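## Task

Take plates M06 and M09 out of plate hotel H1 and drop them into the bin WASTE, which must be standing upright afterwards. Every other plate must finish resting in its original slot, and nothing may count as placed if the gripper is what holds it there. Finish by opening the gripper and pulling away.

## Robot and tools

Robot: one four-axis SCARA-style plate mover. Its joints are a vertical lift (0 to 0.55 m), shoulder (-2 to 2 rad), elbow (-2.8 to 2.8 rad) and wrist yaw (about -12.57 to 12.57 rad), plus a two-finger gripper that stays level and only turns about vertical. The fingers point along the gripper's +x and close along its y. The controlled point, end_effector_position, sits midway between the rubber pads, roughly 2 to 3 cm back from the fingertips. Keep the elbow angle more than 0.4 rad away from 0, or the arm may fold and fault.

Scene frame: origin on the table under the arm base, +z up, +y to the left when facing +x. Result lines report the gripper position in metres and its orientation as a wxyz quaternion in this frame; at long reach the reported position can be a little off. Joint positions lists lift (m), shoulder, elbow, wrist yaw (rad) and the pad gap (m). grip_measured is the measured finger opening on the same -1..+1 scale used for commands.

Stations: H1 is a six-slot plate hotel, slot 1 lowest; each plate's ID is printed on a front label. A plate is at home lying flat on its shelf's two prongs, short edge facing front, behind both front pins and between the side pins. Nest RG in front of H1 is a place to park a plate temporarily (useful for clearing plates that block the target). WASTE is a loose bin; a plate can be brought to its rim and released to drop in, but it cannot be retrieved. Do not tip the bin, and never let anything leave the table (that ends the scene).

Tool execute_actions takes "actions": a list with zero or one entry, and optional "pictures" (boolean). Empty list: just report the state. Action entry: "rows" (1 to 15 rows) and "steps" (up to 15, default 15, each 1/30 s); row i is used on step i and the final row repeats. Wait entry: only "steps" (up to 300), counted from the previous result, and thinking time eats into it.

Each row is five numbers, each between -1 and 1: dx, dy, dz, rz, opening. The first four are an offset, expressed in the gripper's own axes, from the gripper pose shown in the most recent result (or from its current pose if no result in this scene has shown it yet, or for later calls within the same reply). Every row counts from that same base pose, not from the preceding row. Scale: 1.0 equals 0.6 m for dx, dy, dz and 180 degrees for rz; rz is positive turning from +x toward +y. Opening is absolute, not an offset: +1 fully open (0.140 m), -1 closed (still a 0.066 m gap). Closing fully takes at least about 0.6 s. All-zero offsets are not a pause: they pull the hand back to the base pose.

Tool move takes "target" (one five-number row, same layout and same base pose as above) and optional "speed" in m/s (0.002 to 0.5, default 0.25; turning capped at twice that in rad/s). It drives a straight path lasting 0.5 to 10 s; anything longer is cut off at 10 s before arriving. Opening is sent at the start. The path ignores obstacles; the hand lags, may wander, and can exceed the speed, notably near full arm extension. Faster contact hits harder, and aiming further beyond a contact presses harder. The result adds a "move:" line giving the outcome (done, off_target, moving, held, fault ...), which limits acted (paced = pose clipped; held = a safety check blocked steps, after which the arm may jump faster) and the distance left to target.

Tool wait takes "seconds" (0 to 10); nothing new is commanded. Tool zoom_image takes "camera" (cam_head_left, cam_head_right, cam_high, cam_low or cam_wrist) and "region" [x0, y0, x1, y1] in pixels from the top-left, at most 504 by 504. Images come from cam_head_left and cam_head_right (672x504) and cam_wrist (504x504, fisheye). Tool finished_scene takes "scene" (1 or 2), grades the scene and loads the next task; it cannot be reversed.

Motion limits: each step the commanded pose is clipped to within 70 mm and 16 degrees of the measured pose, then reached by damped inverse kinematics. After an action the arm only continues to the last clipped pose, so big moves need follow-ups; read the returned pose. Offsets come from measured poses, so repeating one against a rigid object adds no force, but against something yielding it keeps going. A "pose unreachable" line or HELD marks steps changed or withheld by the clearance check. "Hand target" shows where the controller is driving now.

Gripping: to hold, command an opening about 0.04 below grip_measured (smaller gaps grip lighter). Pads give about 18 N; fast closing can squeeze harder or spring open. Readings may be off by about 1 mm consistently. Brief external tugs on held parts can occur.

Faults: load limits are lift 54.6 N, shoulder 8.19 N m, elbow 4.09 N m, wrist yaw 1.36 N m, held weight included; reaching one freezes the arm 10 s and drops the rest of the call. Holding loads heats motors (warning MOTOR HOT from 85 °C, brakes at 100 °C). Avoid drops, slips, slams, hard hits and hard pushes, and release and back away before finishing.

Each tool is called as name(argument=value, ...) on one line, values as JSON.

## Session

execute_actions(actions=[])

Scene clock: 0.00 s of 9600.00 s.
end_effector_position=(+0.3510, -0.3894, +0.4885) grip_measured=+0.98 end_effector_quat_wxyz=(+0.923, +0.000, +0.000, +0.384)
Joint positions: [ 0.483 -1.125  2.513 -0.6    0.139]
Hand target: +0.351, -0.389, +0.488; +0.923, +0.000, +0.000, +0.384

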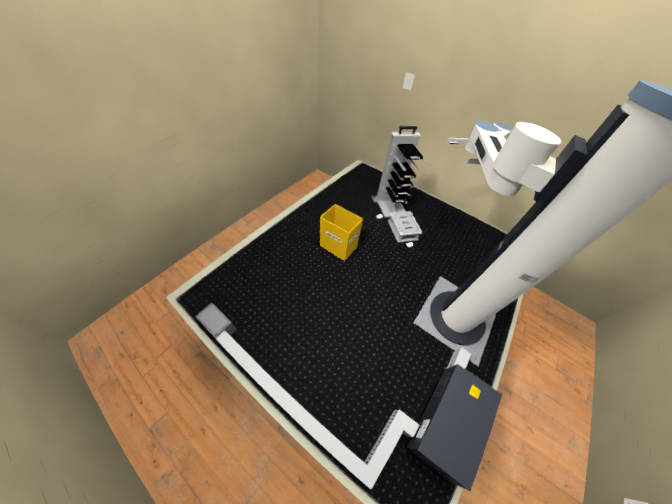

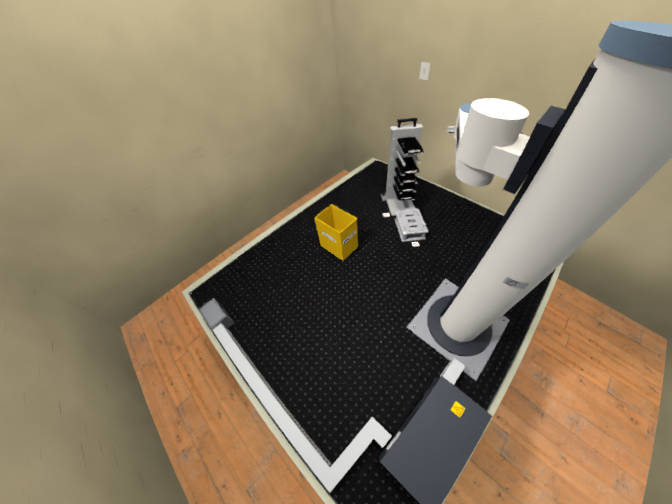

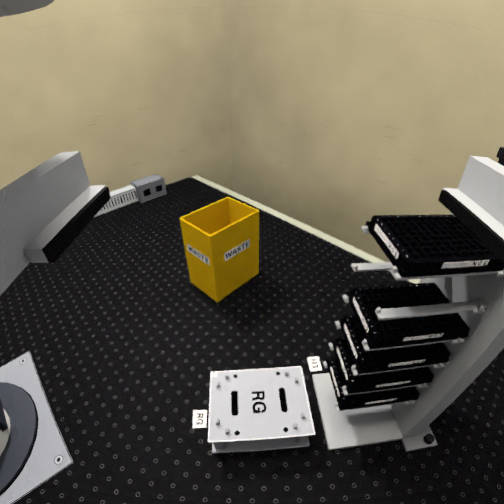

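zoom_image(camera="cam_wrist", region=[250, 150, 504, 460])

zoom_image(camera="cam_head_left", region=[300, 110, 480, 270])

Region (250, 150, 504, 460) of cam_wrist's 504x504 image, scaled by 1.626, with more detail than that image has; it fills the left 413 columns of this view, and the rest is white.

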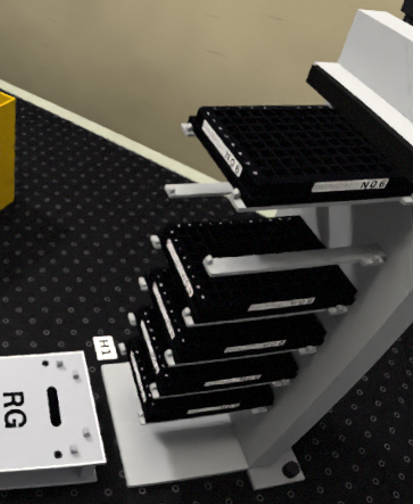

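Region (300, 110, 480, 270) of cam_head_left's 672x504 image, scaled by 2.800, with more detail than that image has.

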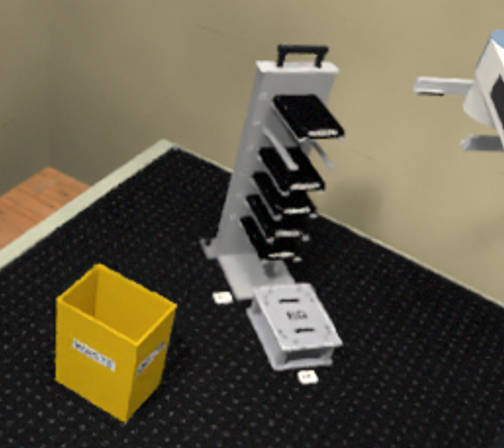

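move(target=[0.233, 0.164, -0.23, -0.5, 1], speed=0.3)

Scene clock: 30.17 s of 9600.00 s.
end_effector_position=(+0.3799, -0.2207, +0.3504) grip_measured=+0.98 end_effector_quat_wxyz=(+0.924, +0.000, +0.000, -0.381)
Joint positions: [ 0.345  0.169  0.613 -1.564  0.139]
Hand target: +0.380, -0.221, +0.350; +0.924, +0.000, +0.000, -0.382
Off the commanded pose: 0.000 m, 0 deg.
After step 90, 24.13 s passed at rest.
move: done

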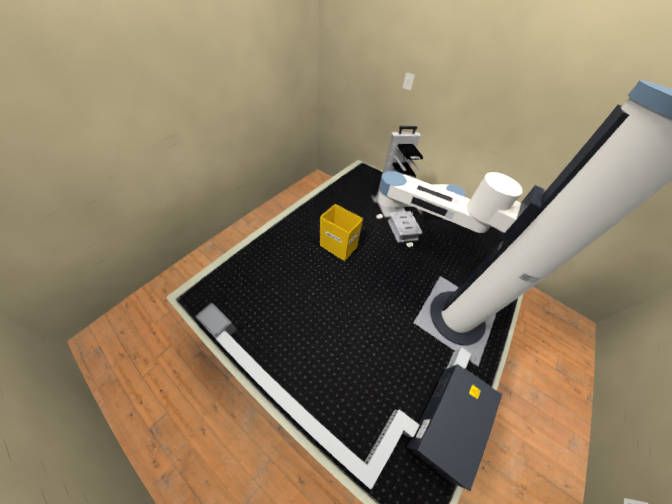

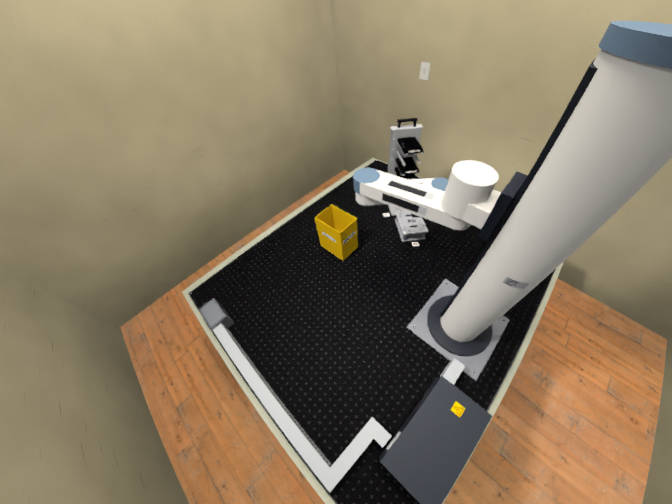

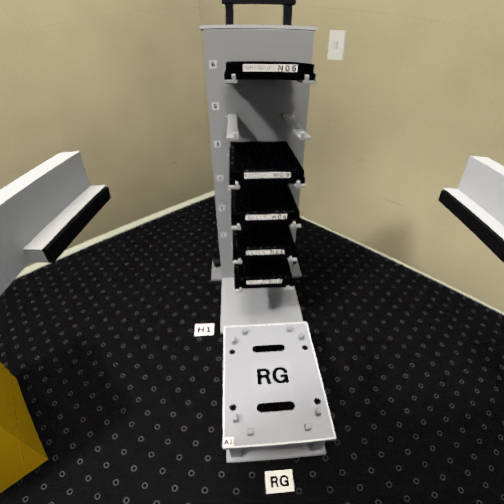

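zoom_image(camera="cam_wrist", region=[190, 40, 340, 300])

Region (190, 40, 340, 300) of cam_wrist's 504x504 image, scaled by 1.938, with more detail than that image has; it fills the left 291 columns of this view, and the rest is white.

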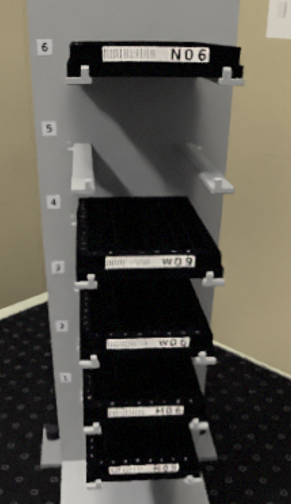

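zoom_image(camera="cam_wrist", region=[220, 160, 320, 300])

Region (220, 160, 320, 300) of cam_wrist's 504x504 image, scaled by 3.600, with more detail than that image has; it fills the left 360 columns of this view, and the rest is white.

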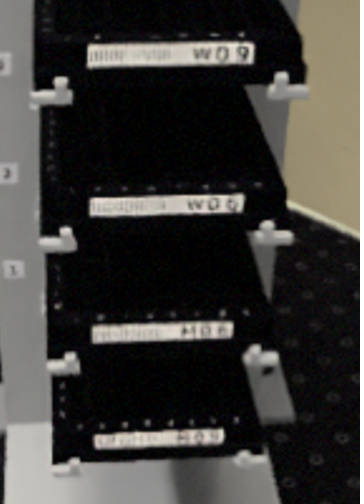

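move(target=[0.139, -0.032, -0.25, 0.027, 1], speed=0.3)

Scene clock: 62.40 s of 9600.00 s.
end_effector_position=(+0.4255, -0.2931, +0.2004) grip_measured=+0.98 end_effector_quat_wxyz=(+0.940, +0.000, +0.000, -0.342)
Joint positions: [ 0.195 -0.021  0.986 -1.662  0.139]
Hand target: +0.425, -0.293, +0.200; +0.940, +0.000, +0.000, -0.342
Off the commanded pose: 0.000 m, 0 deg.
After step 90, 28.23 s passed at rest.
move: done

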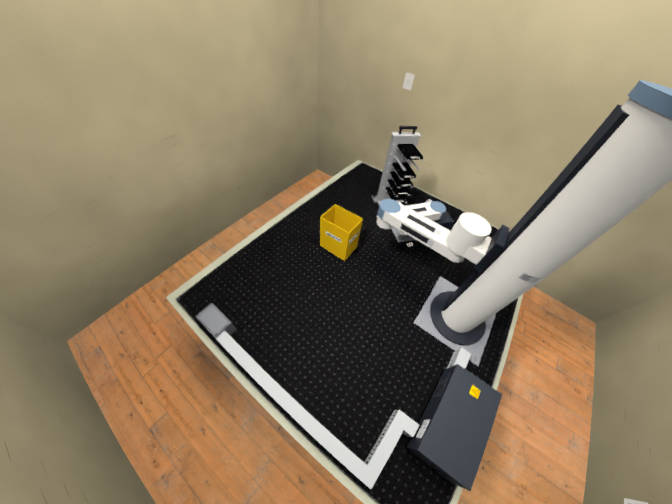

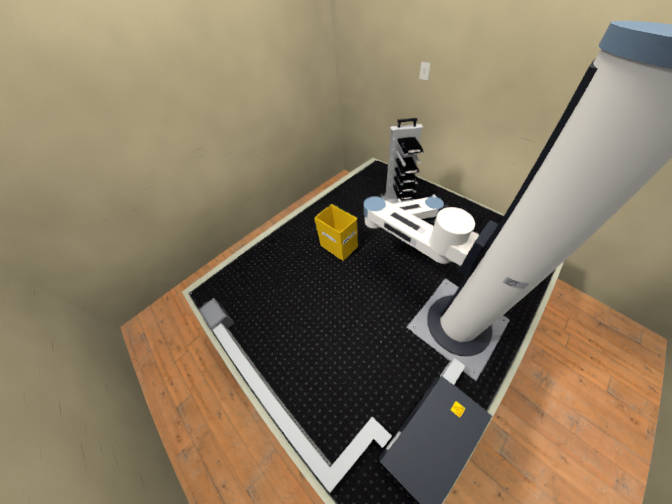

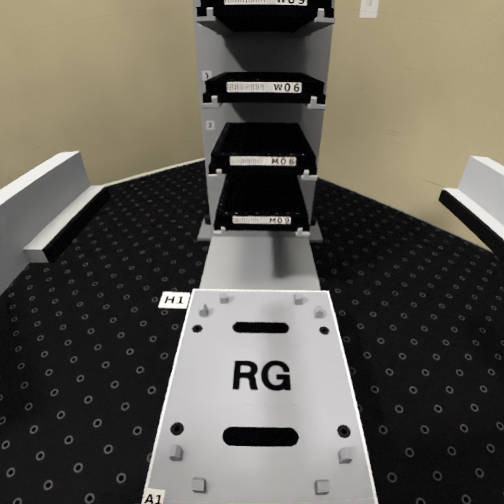

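zoom_image(camera="cam_wrist", region=[180, 50, 350, 250])

Region (180, 50, 350, 250) of cam_wrist's 504x504 image, scaled by 2.520, with more detail than that image has; it fills the left 428 columns of this view, and the rest is white.

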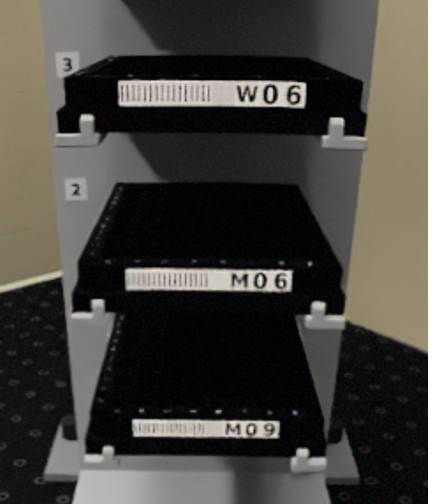

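move(target=[0.16, 0.005, -0.047, -0.0078, 0.4], speed=0.2)

Scene clock: 106.00 s of 9600.00 s.
end_effector_position=(+0.5011, -0.3525, +0.1722) grip_measured=+0.40 end_effector_quat_wxyz=(+0.936, +0.000, +0.000, -0.353)
Joint positions: [ 0.167 -0.097  1.425 -2.049  0.118]
Hand target: +0.501, -0.353, +0.172; +0.936, +0.000, +0.000, -0.353
Off the commanded pose: 0.000 m, 0 deg.
After step 90, 39.73 s passed at rest.
move: done

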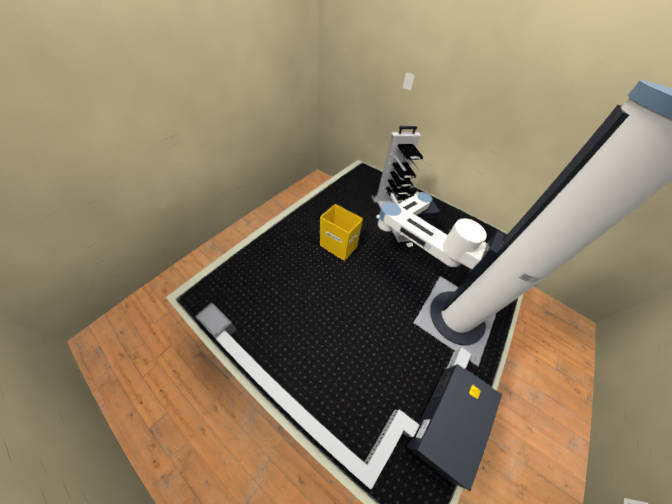

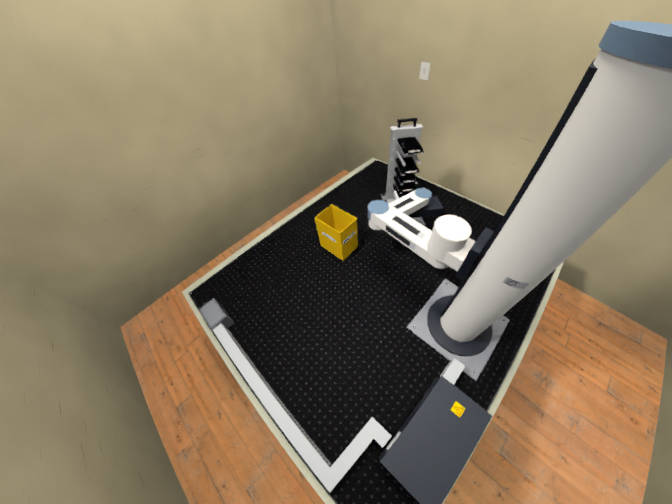

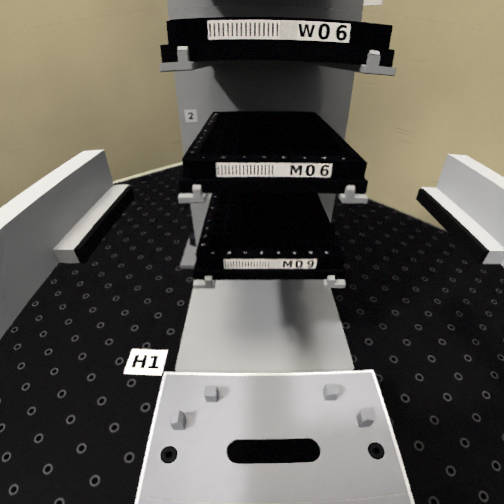

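zoom_image(camera="cam_wrist", region=[100, 100, 260, 260])

Region (100, 100, 260, 260) of cam_wrist's 504x504 image, scaled by 3.150, with more detail than that image has.

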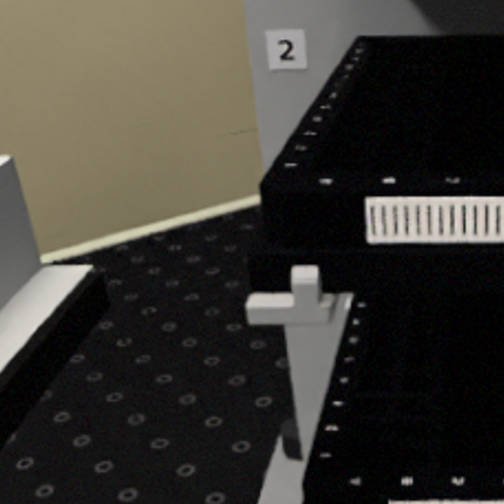

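move(target=[0.14, 0, -0.002, 0, 0.2], speed=0.1)

Scene clock: 138.23 s of 9600.00 s.
end_effector_position=(+0.5642, -0.4080, +0.1710) grip_measured=+0.20 end_effector_quat_wxyz=(+0.936, +0.000, +0.000, -0.353)
Joint positions: [ 0.166 -0.275  1.907 -2.353  0.11 ]
Hand target: +0.564, -0.408, +0.171; +0.936, +0.000, +0.000, -0.353
Off the commanded pose: 0.000 m, 0 deg.
After step 90, 28.10 s passed at rest.
move: done

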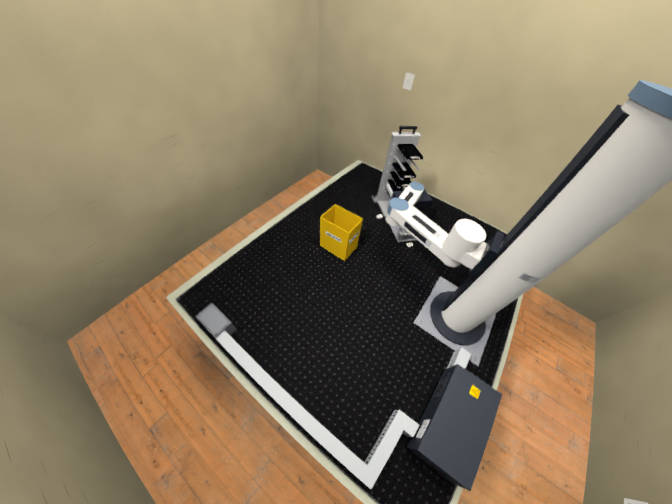

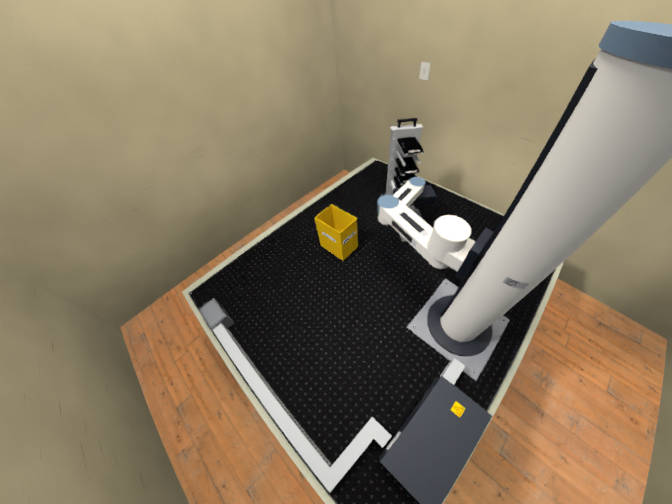

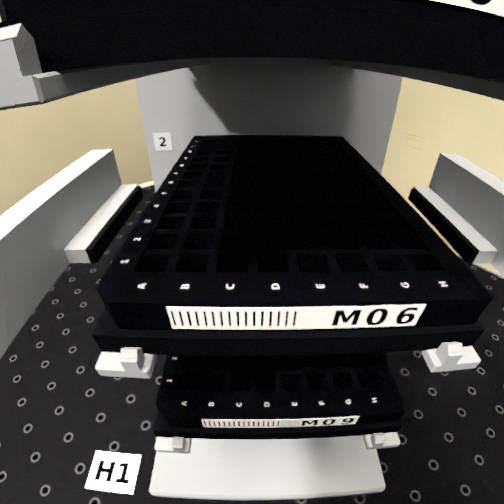

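execute_actions(actions=[{"rows": [[0,0,0,0,-0.2],[0,0,0,0,-0.3],[0,0,0,0,-0.35],[0,0,0,0,-0.38],[0,0,0,0,-0.4],[0,0,0,0,-0.42],[0,0,0,0,-0.44],[0,0,0,0,-0.46],[0,0,0,0,-0.48],[0,0,0,0,-0.5],[0,0,0,0,-0.52]], "steps": 15}])

Scene clock: 145.43 s of 9600.00 s.
end_effector_position=(+0.5643, -0.4079, +0.1710) grip_measured=-0.50 end_effector_quat_wxyz=(+0.936, +0.000, +0.000, -0.352)
Joint positions: [ 0.166 -0.275  1.907 -2.352  0.084]
Hand target: +0.564, -0.408, +0.171; +0.936, +0.000, +0.000, -0.353
Off the commanded pose: 0.000 m, 0 deg.
Steps of this call (steps 1 to 90: nothing new was sent; then 3.70 s passed at rest; steps 91 to 105: all 15 steps of this action). Readings (end_effector_position):
91: (+0.5642, -0.4080, +0.1710)
92: (+0.5642, -0.4080, +0.1710)
94: (+0.5642, -0.4080, +0.1710)
98: (+0.5642, -0.4080, +0.1710)
105: the state above

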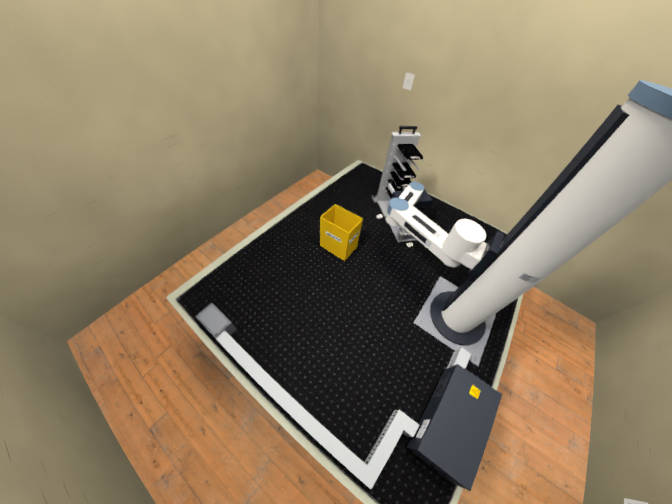

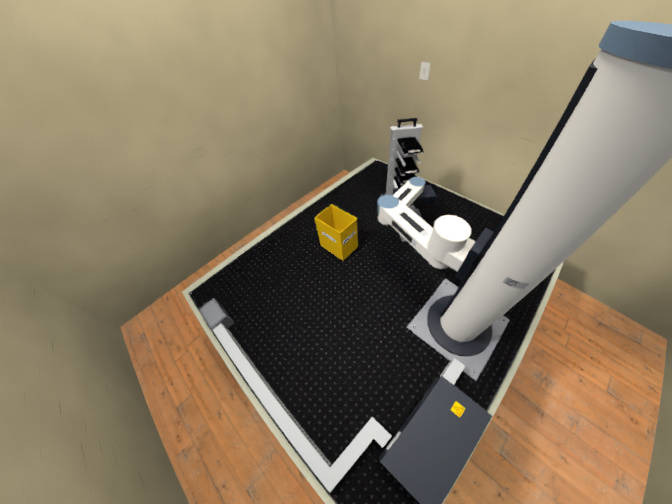

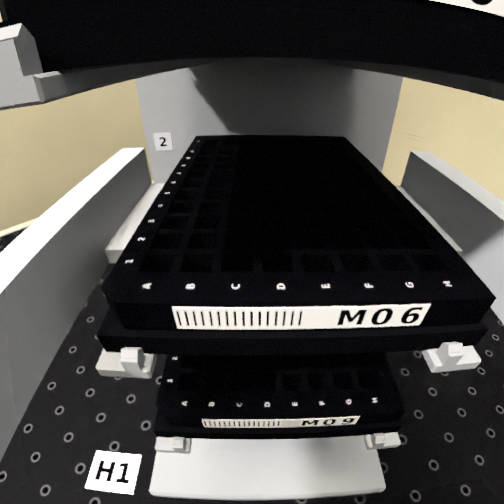

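move(target=[0, 0, 0.02, 0, -0.55], speed=0.03)

Scene clock: 150.53 s of 9600.00 s.
end_effector_position=(+0.5644, -0.4079, +0.1830) grip_measured=-0.51 end_effector_quat_wxyz=(+0.936, +0.000, +0.000, -0.352)
Joint positions: [ 0.178 -0.275  1.907 -2.352  0.084]
Hand target: +0.564, -0.408, +0.183; +0.936, +0.000, +0.000, -0.352
Off the commanded pose: 0.000 m, 0 deg.
After step 90, 1.40 s passed at rest.
move: done

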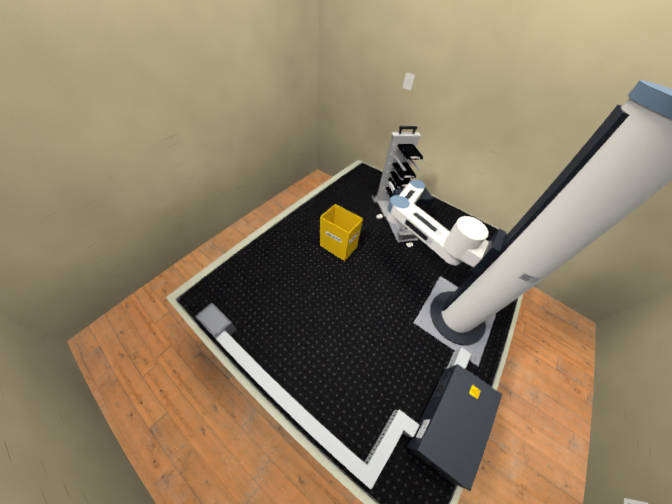

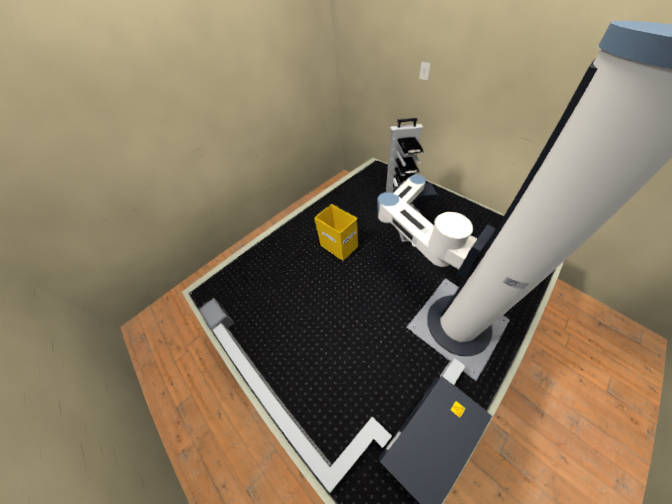

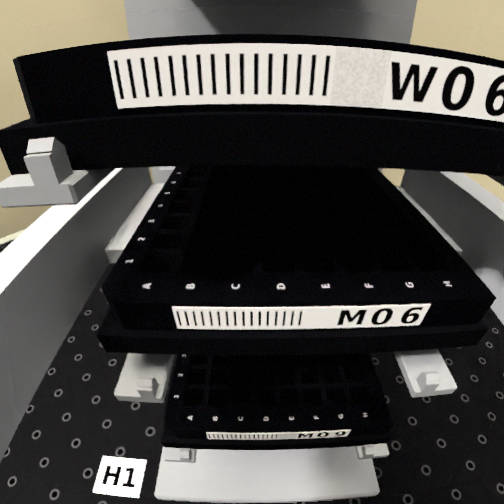

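Lifted. Retract straight back.

move(target=[-0.27, 0, 0, 0, -0.55], speed=0.12)

Scene clock: 155.17 s of 9600.00 s.
end_effector_position=(+0.4425, -0.3010, +0.1830) grip_measured=-0.51 end_effector_quat_wxyz=(+0.936, +0.000, +0.000, -0.353)
Joint positions: [ 0.178  0.002  1.056 -1.779  0.084]
Hand target: +0.443, -0.301, +0.183; +0.936, +0.000, +0.000, -0.352
Off the commanded pose: 0.000 m, 0 deg.
move: done

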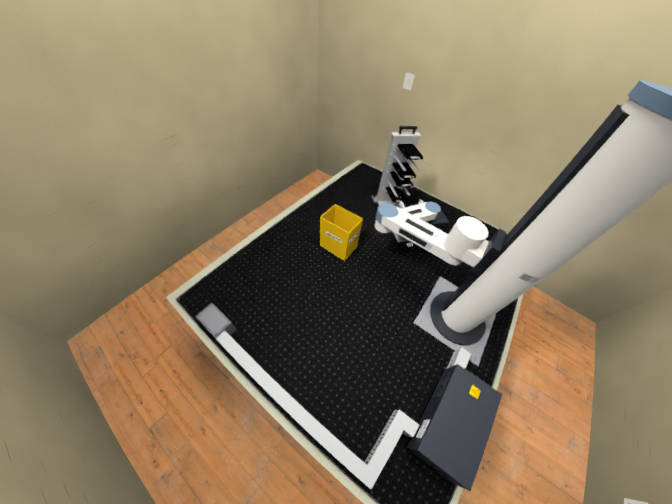

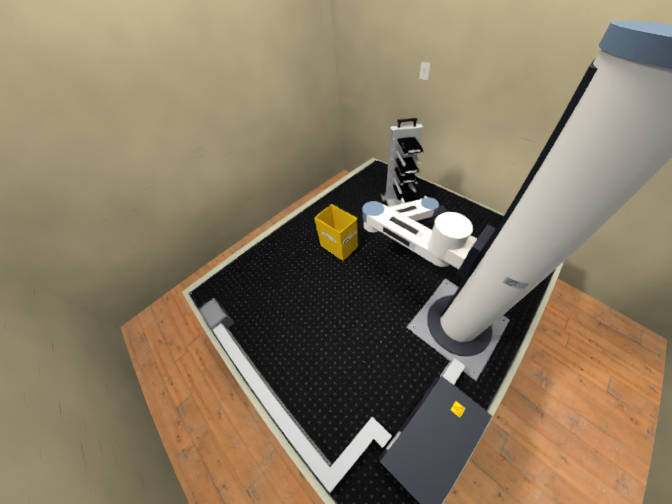

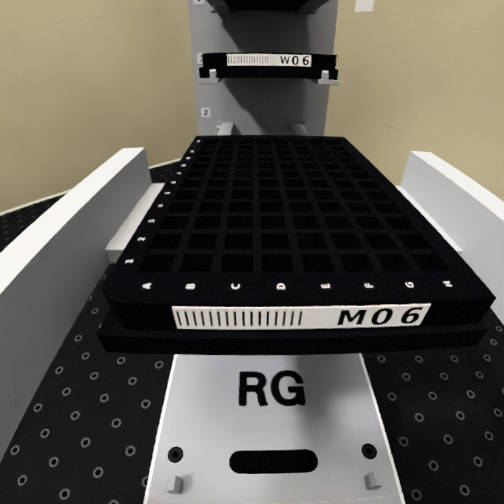

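move(target=[-0.085, 0.67, 0.36, 0.2295, -0.55], speed=0.25)

Scene clock: 184.27 s of 9600.00 s.
end_effector_position=(+0.6696, +0.0346, +0.3990) grip_measured=-0.51 end_effector_quat_wxyz=(+1.000, +0.000, +0.000, +0.000)
Joint positions: [ 0.394  0.834  1.503 -2.337  0.084]
Hand target: +0.670, +0.034, +0.399; +1.000, +0.000, +0.000, +0.000
Off the commanded pose: 0.000 m, 0 deg.
After step 90, 23.90 s passed at rest.
move: done

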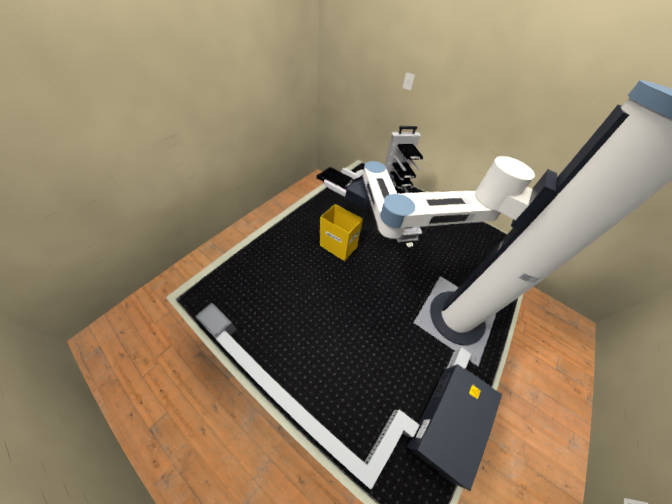

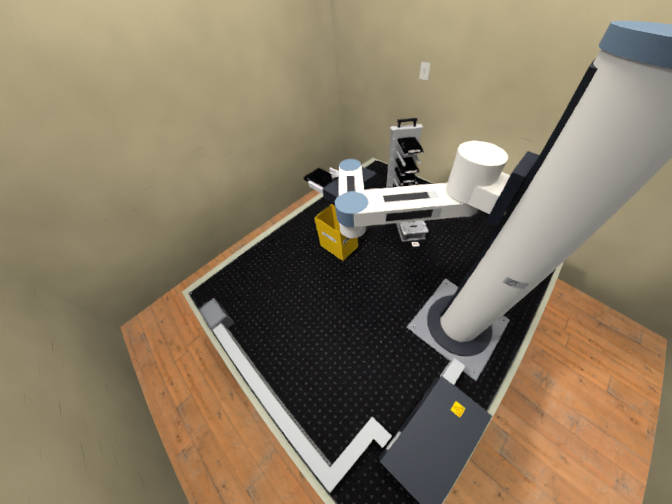

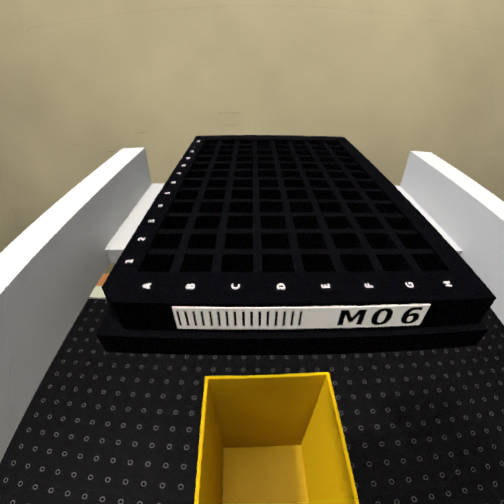

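move(target=[-0.066, -0.012, -0.265, 0.01, -0.55], speed=0.15)

Scene clock: 210.17 s of 9600.00 s.
end_effector_position=(+0.6300, +0.0273, +0.2400) grip_measured=-0.51 end_effector_quat_wxyz=(+1.000, +0.000, +0.000, +0.016)
Joint positions: [ 0.235  0.893  1.298 -2.159  0.084]
Hand target: +0.630, +0.027, +0.240; +1.000, +0.000, +0.000, +0.016
Off the commanded pose: 0.000 m, 0 deg.
After step 90, 21.47 s passed at rest.
move: done

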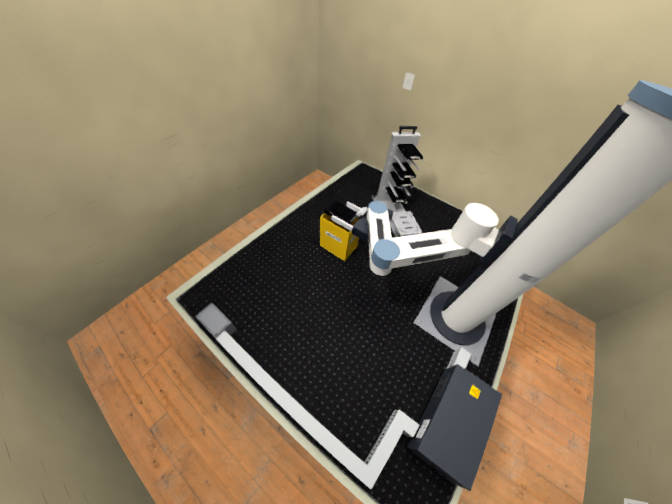

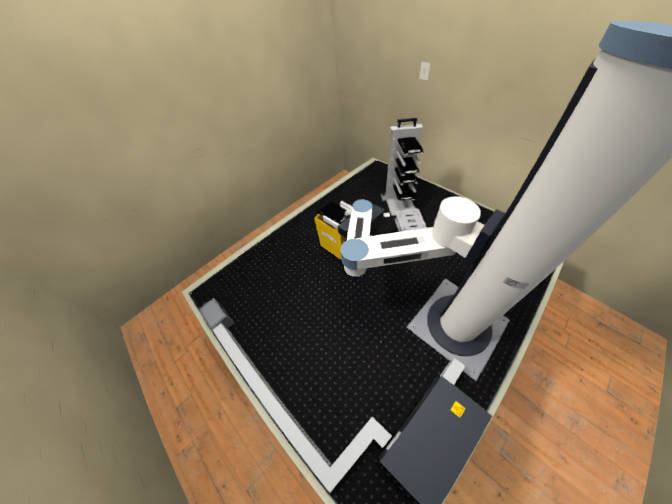

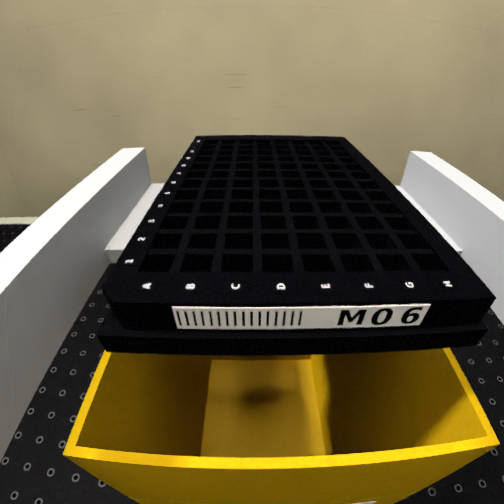

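move(target=[-0.007, 0.001, -0.025, 0, -0.55], speed=0.04)

Scene clock: 225.70 s of 9600.00 s.
end_effector_position=(+0.6258, +0.0277, +0.2249) grip_measured=-0.51 end_effector_quat_wxyz=(+1.000, +0.000, +0.000, +0.016)
Joint positions: [ 0.22   0.903  1.278 -2.15   0.084]
Hand target: +0.626, +0.028, +0.225; +1.000, +0.000, +0.000, +0.016
Off the commanded pose: 0.000 m, 0 deg.
After step 90, 11.83 s passed at rest.
move: done

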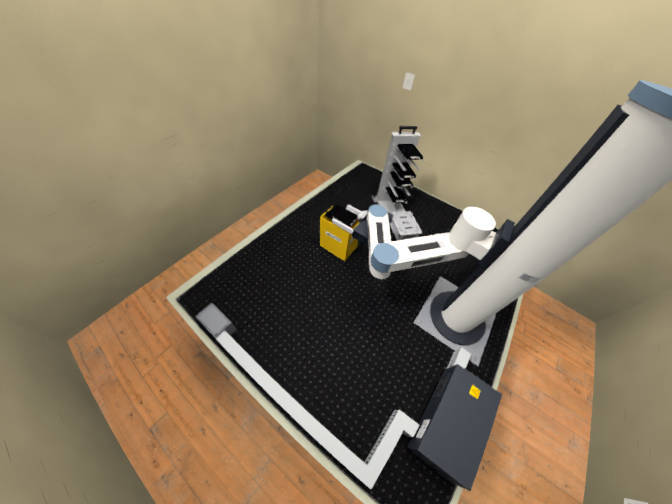

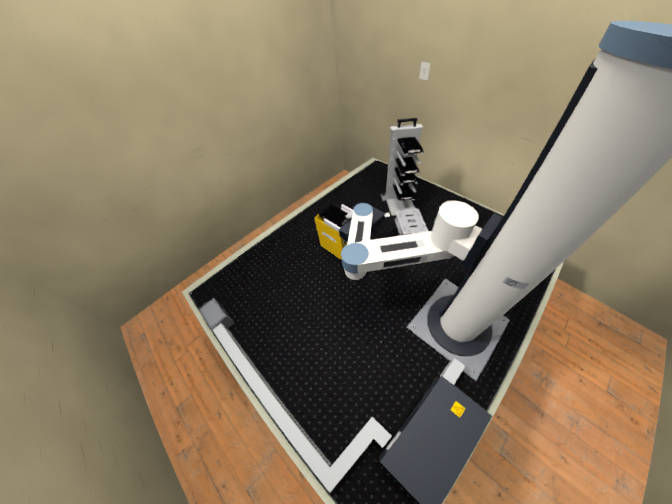

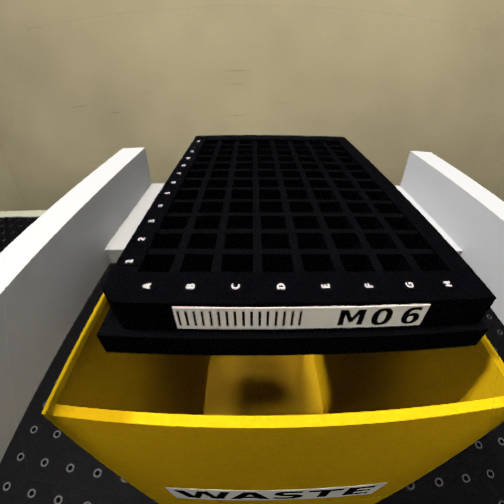

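execute_actions(actions=[{"rows": [[0,0,0,0,0.4]], "steps": 15}])

Scene clock: 231.87 s of 9600.00 s.
end_effector_position=(+0.6258, +0.0277, +0.2249) grip_measured=+0.40 end_effector_quat_wxyz=(+1.000, +0.000, +0.000, +0.016)
Joint positions: [ 0.22   0.903  1.278 -2.15   0.118]
Hand target: +0.626, +0.028, +0.225; +1.000, +0.000, +0.000, +0.016
Off the commanded pose: 0.000 m, 0 deg.
Steps of this call (steps 1 to 90: nothing new was sent; then 2.67 s passed at rest; steps 91 to 105: all 15 steps of this action). Readings (end_effector_position):
91: (+0.6258, +0.0277, +0.2249)
92: (+0.6258, +0.0277, +0.2249)
94: (+0.6258, +0.0277, +0.2249)
98: (+0.6258, +0.0277, +0.2249)
105: the state above

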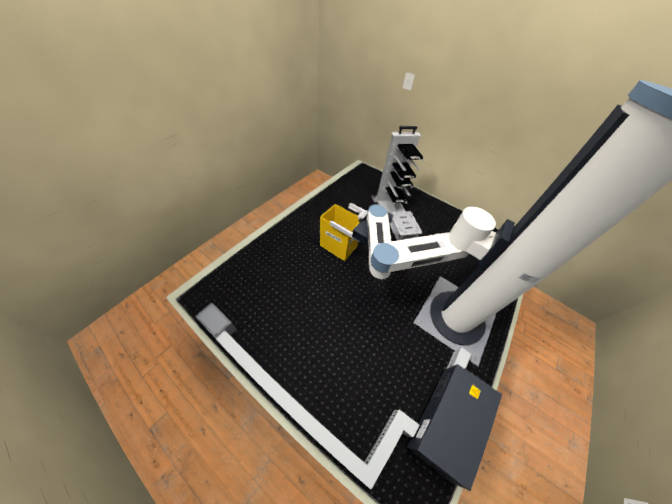

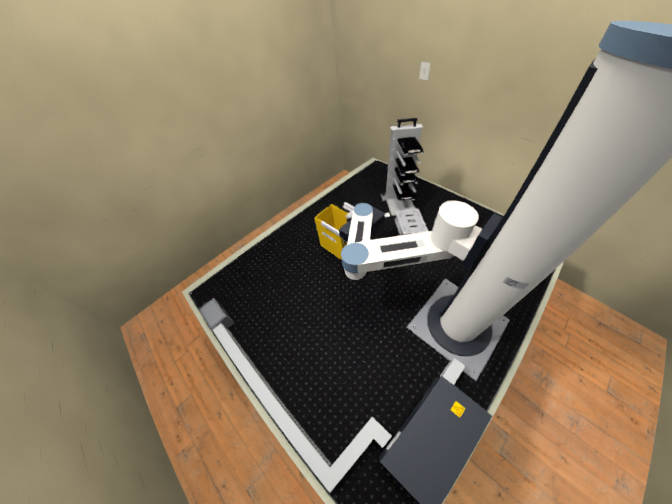

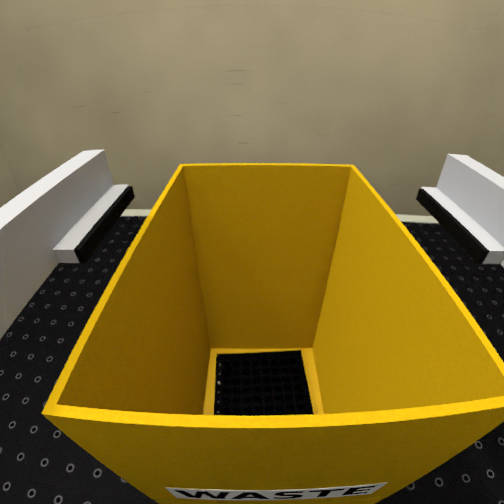

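move(target=[-0.3228, -0.5378, 0.02, -0.24, 0.3], speed=0.35)

move(target=[0.12, 0, -0.198, 0, 0.3], speed=0.2)

Scene clock: 244.30 s of 9600.00 s.
end_effector_position=(+0.4424, -0.3007, +0.2369) grip_measured=+0.30 end_effector_quat_wxyz=(+0.935, +0.000, +0.000, -0.353)
Joint positions: [ 0.232  0.004  1.055 -1.781  0.114]
Hand target: +0.442, -0.301, +0.237; +0.935, +0.000, +0.000, -0.353
Off the commanded pose: 0.000 m, 0 deg.
After step 90, 7.87 s passed at rest.
move: done

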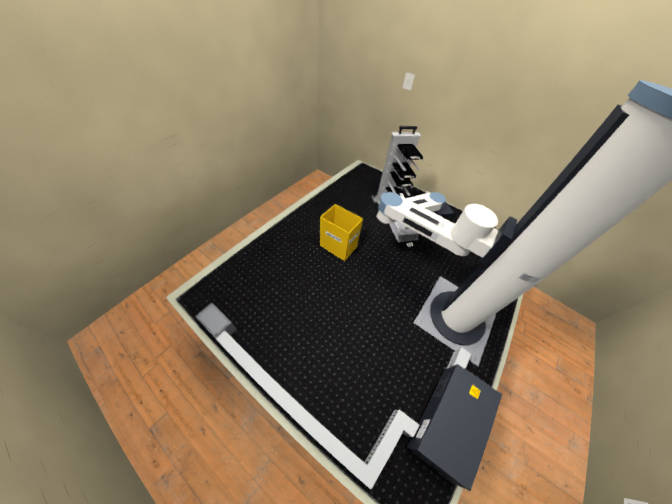

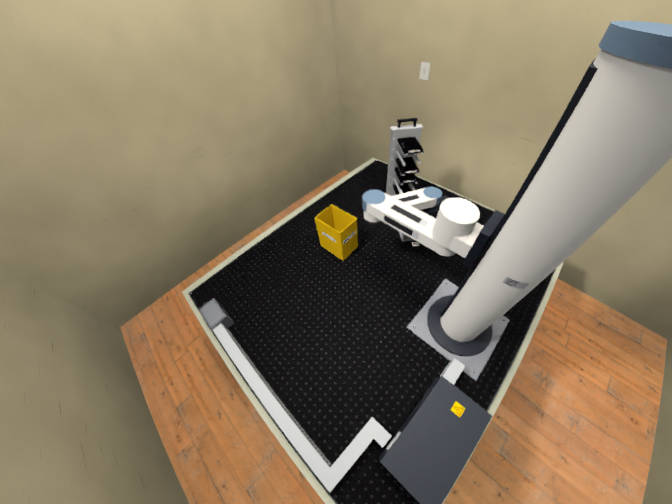

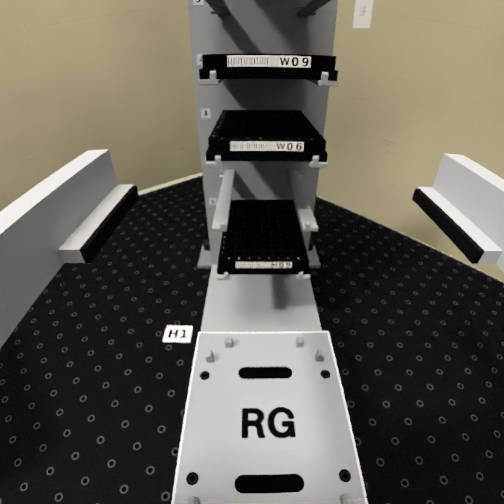

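Scene clock: 245.37 s of 9600.00 s.
end_effector_position=(+0.4965, -0.3483, +0.1181) grip_measured=+0.30 end_effector_quat_wxyz=(+0.936, +0.000, +0.000, -0.353)
Joint positions: [ 0.113 -0.086  1.393 -2.029  0.114]
Hand target: +0.496, -0.348, +0.118; +0.935, +0.000, +0.000, -0.353
Off the commanded pose: 0.000 m, 0 deg.
move: done

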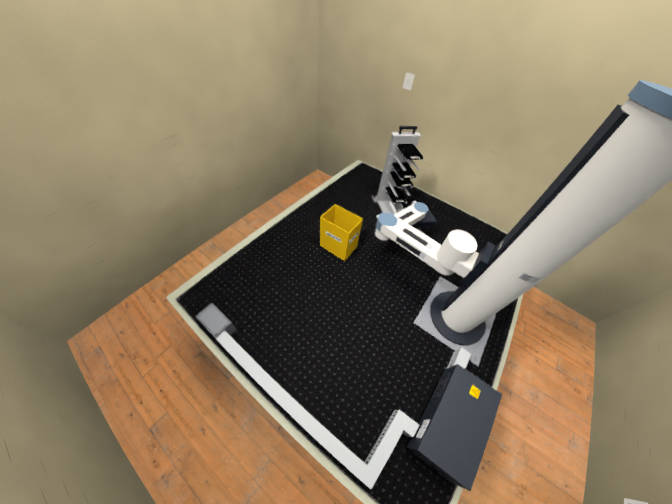

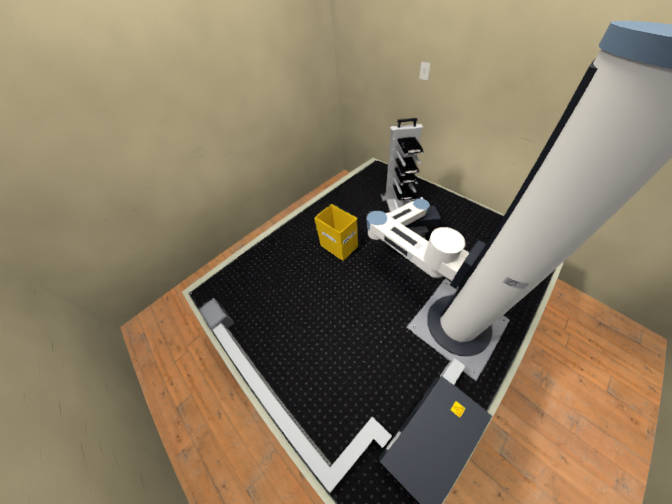

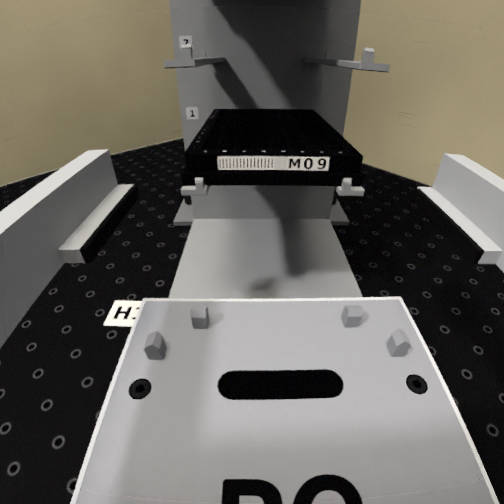

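move(target=[0.1505, 0.002, 0, 0, 0.1], speed=0.1)

Scene clock: 251.10 s of 9600.00 s.
end_effector_position=(+0.5650, -0.4071, +0.1181) grip_measured=+0.10 end_effector_quat_wxyz=(+0.936, +0.000, +0.000, -0.353)
Joint positions: [ 0.113 -0.272  1.906 -2.356  0.107]
Hand target: +0.565, -0.407, +0.118; +0.936, +0.000, +0.000, -0.353
Off the commanded pose: 0.000 m, 0 deg.
After step 90, 1.53 s passed at rest.
move: done

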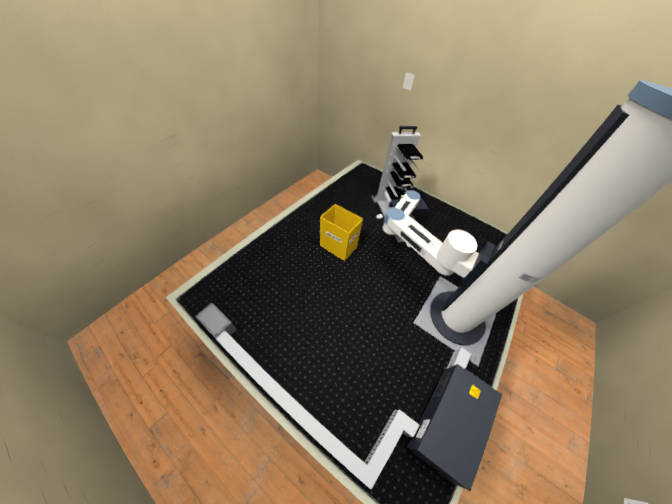

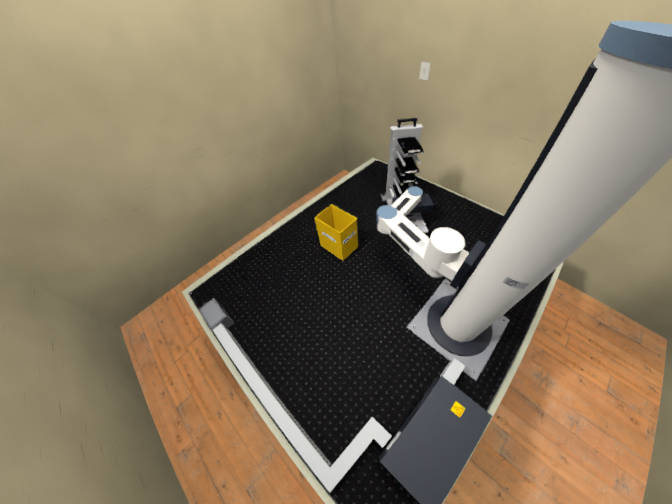

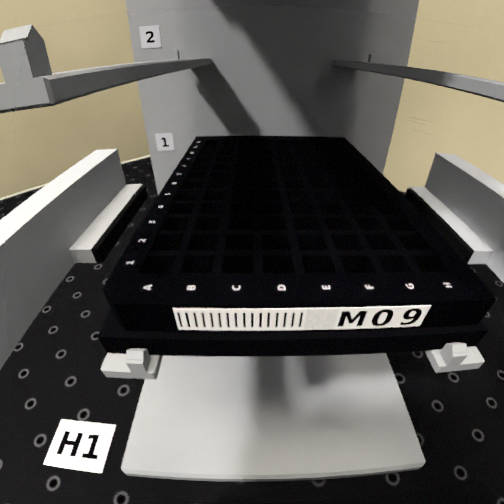

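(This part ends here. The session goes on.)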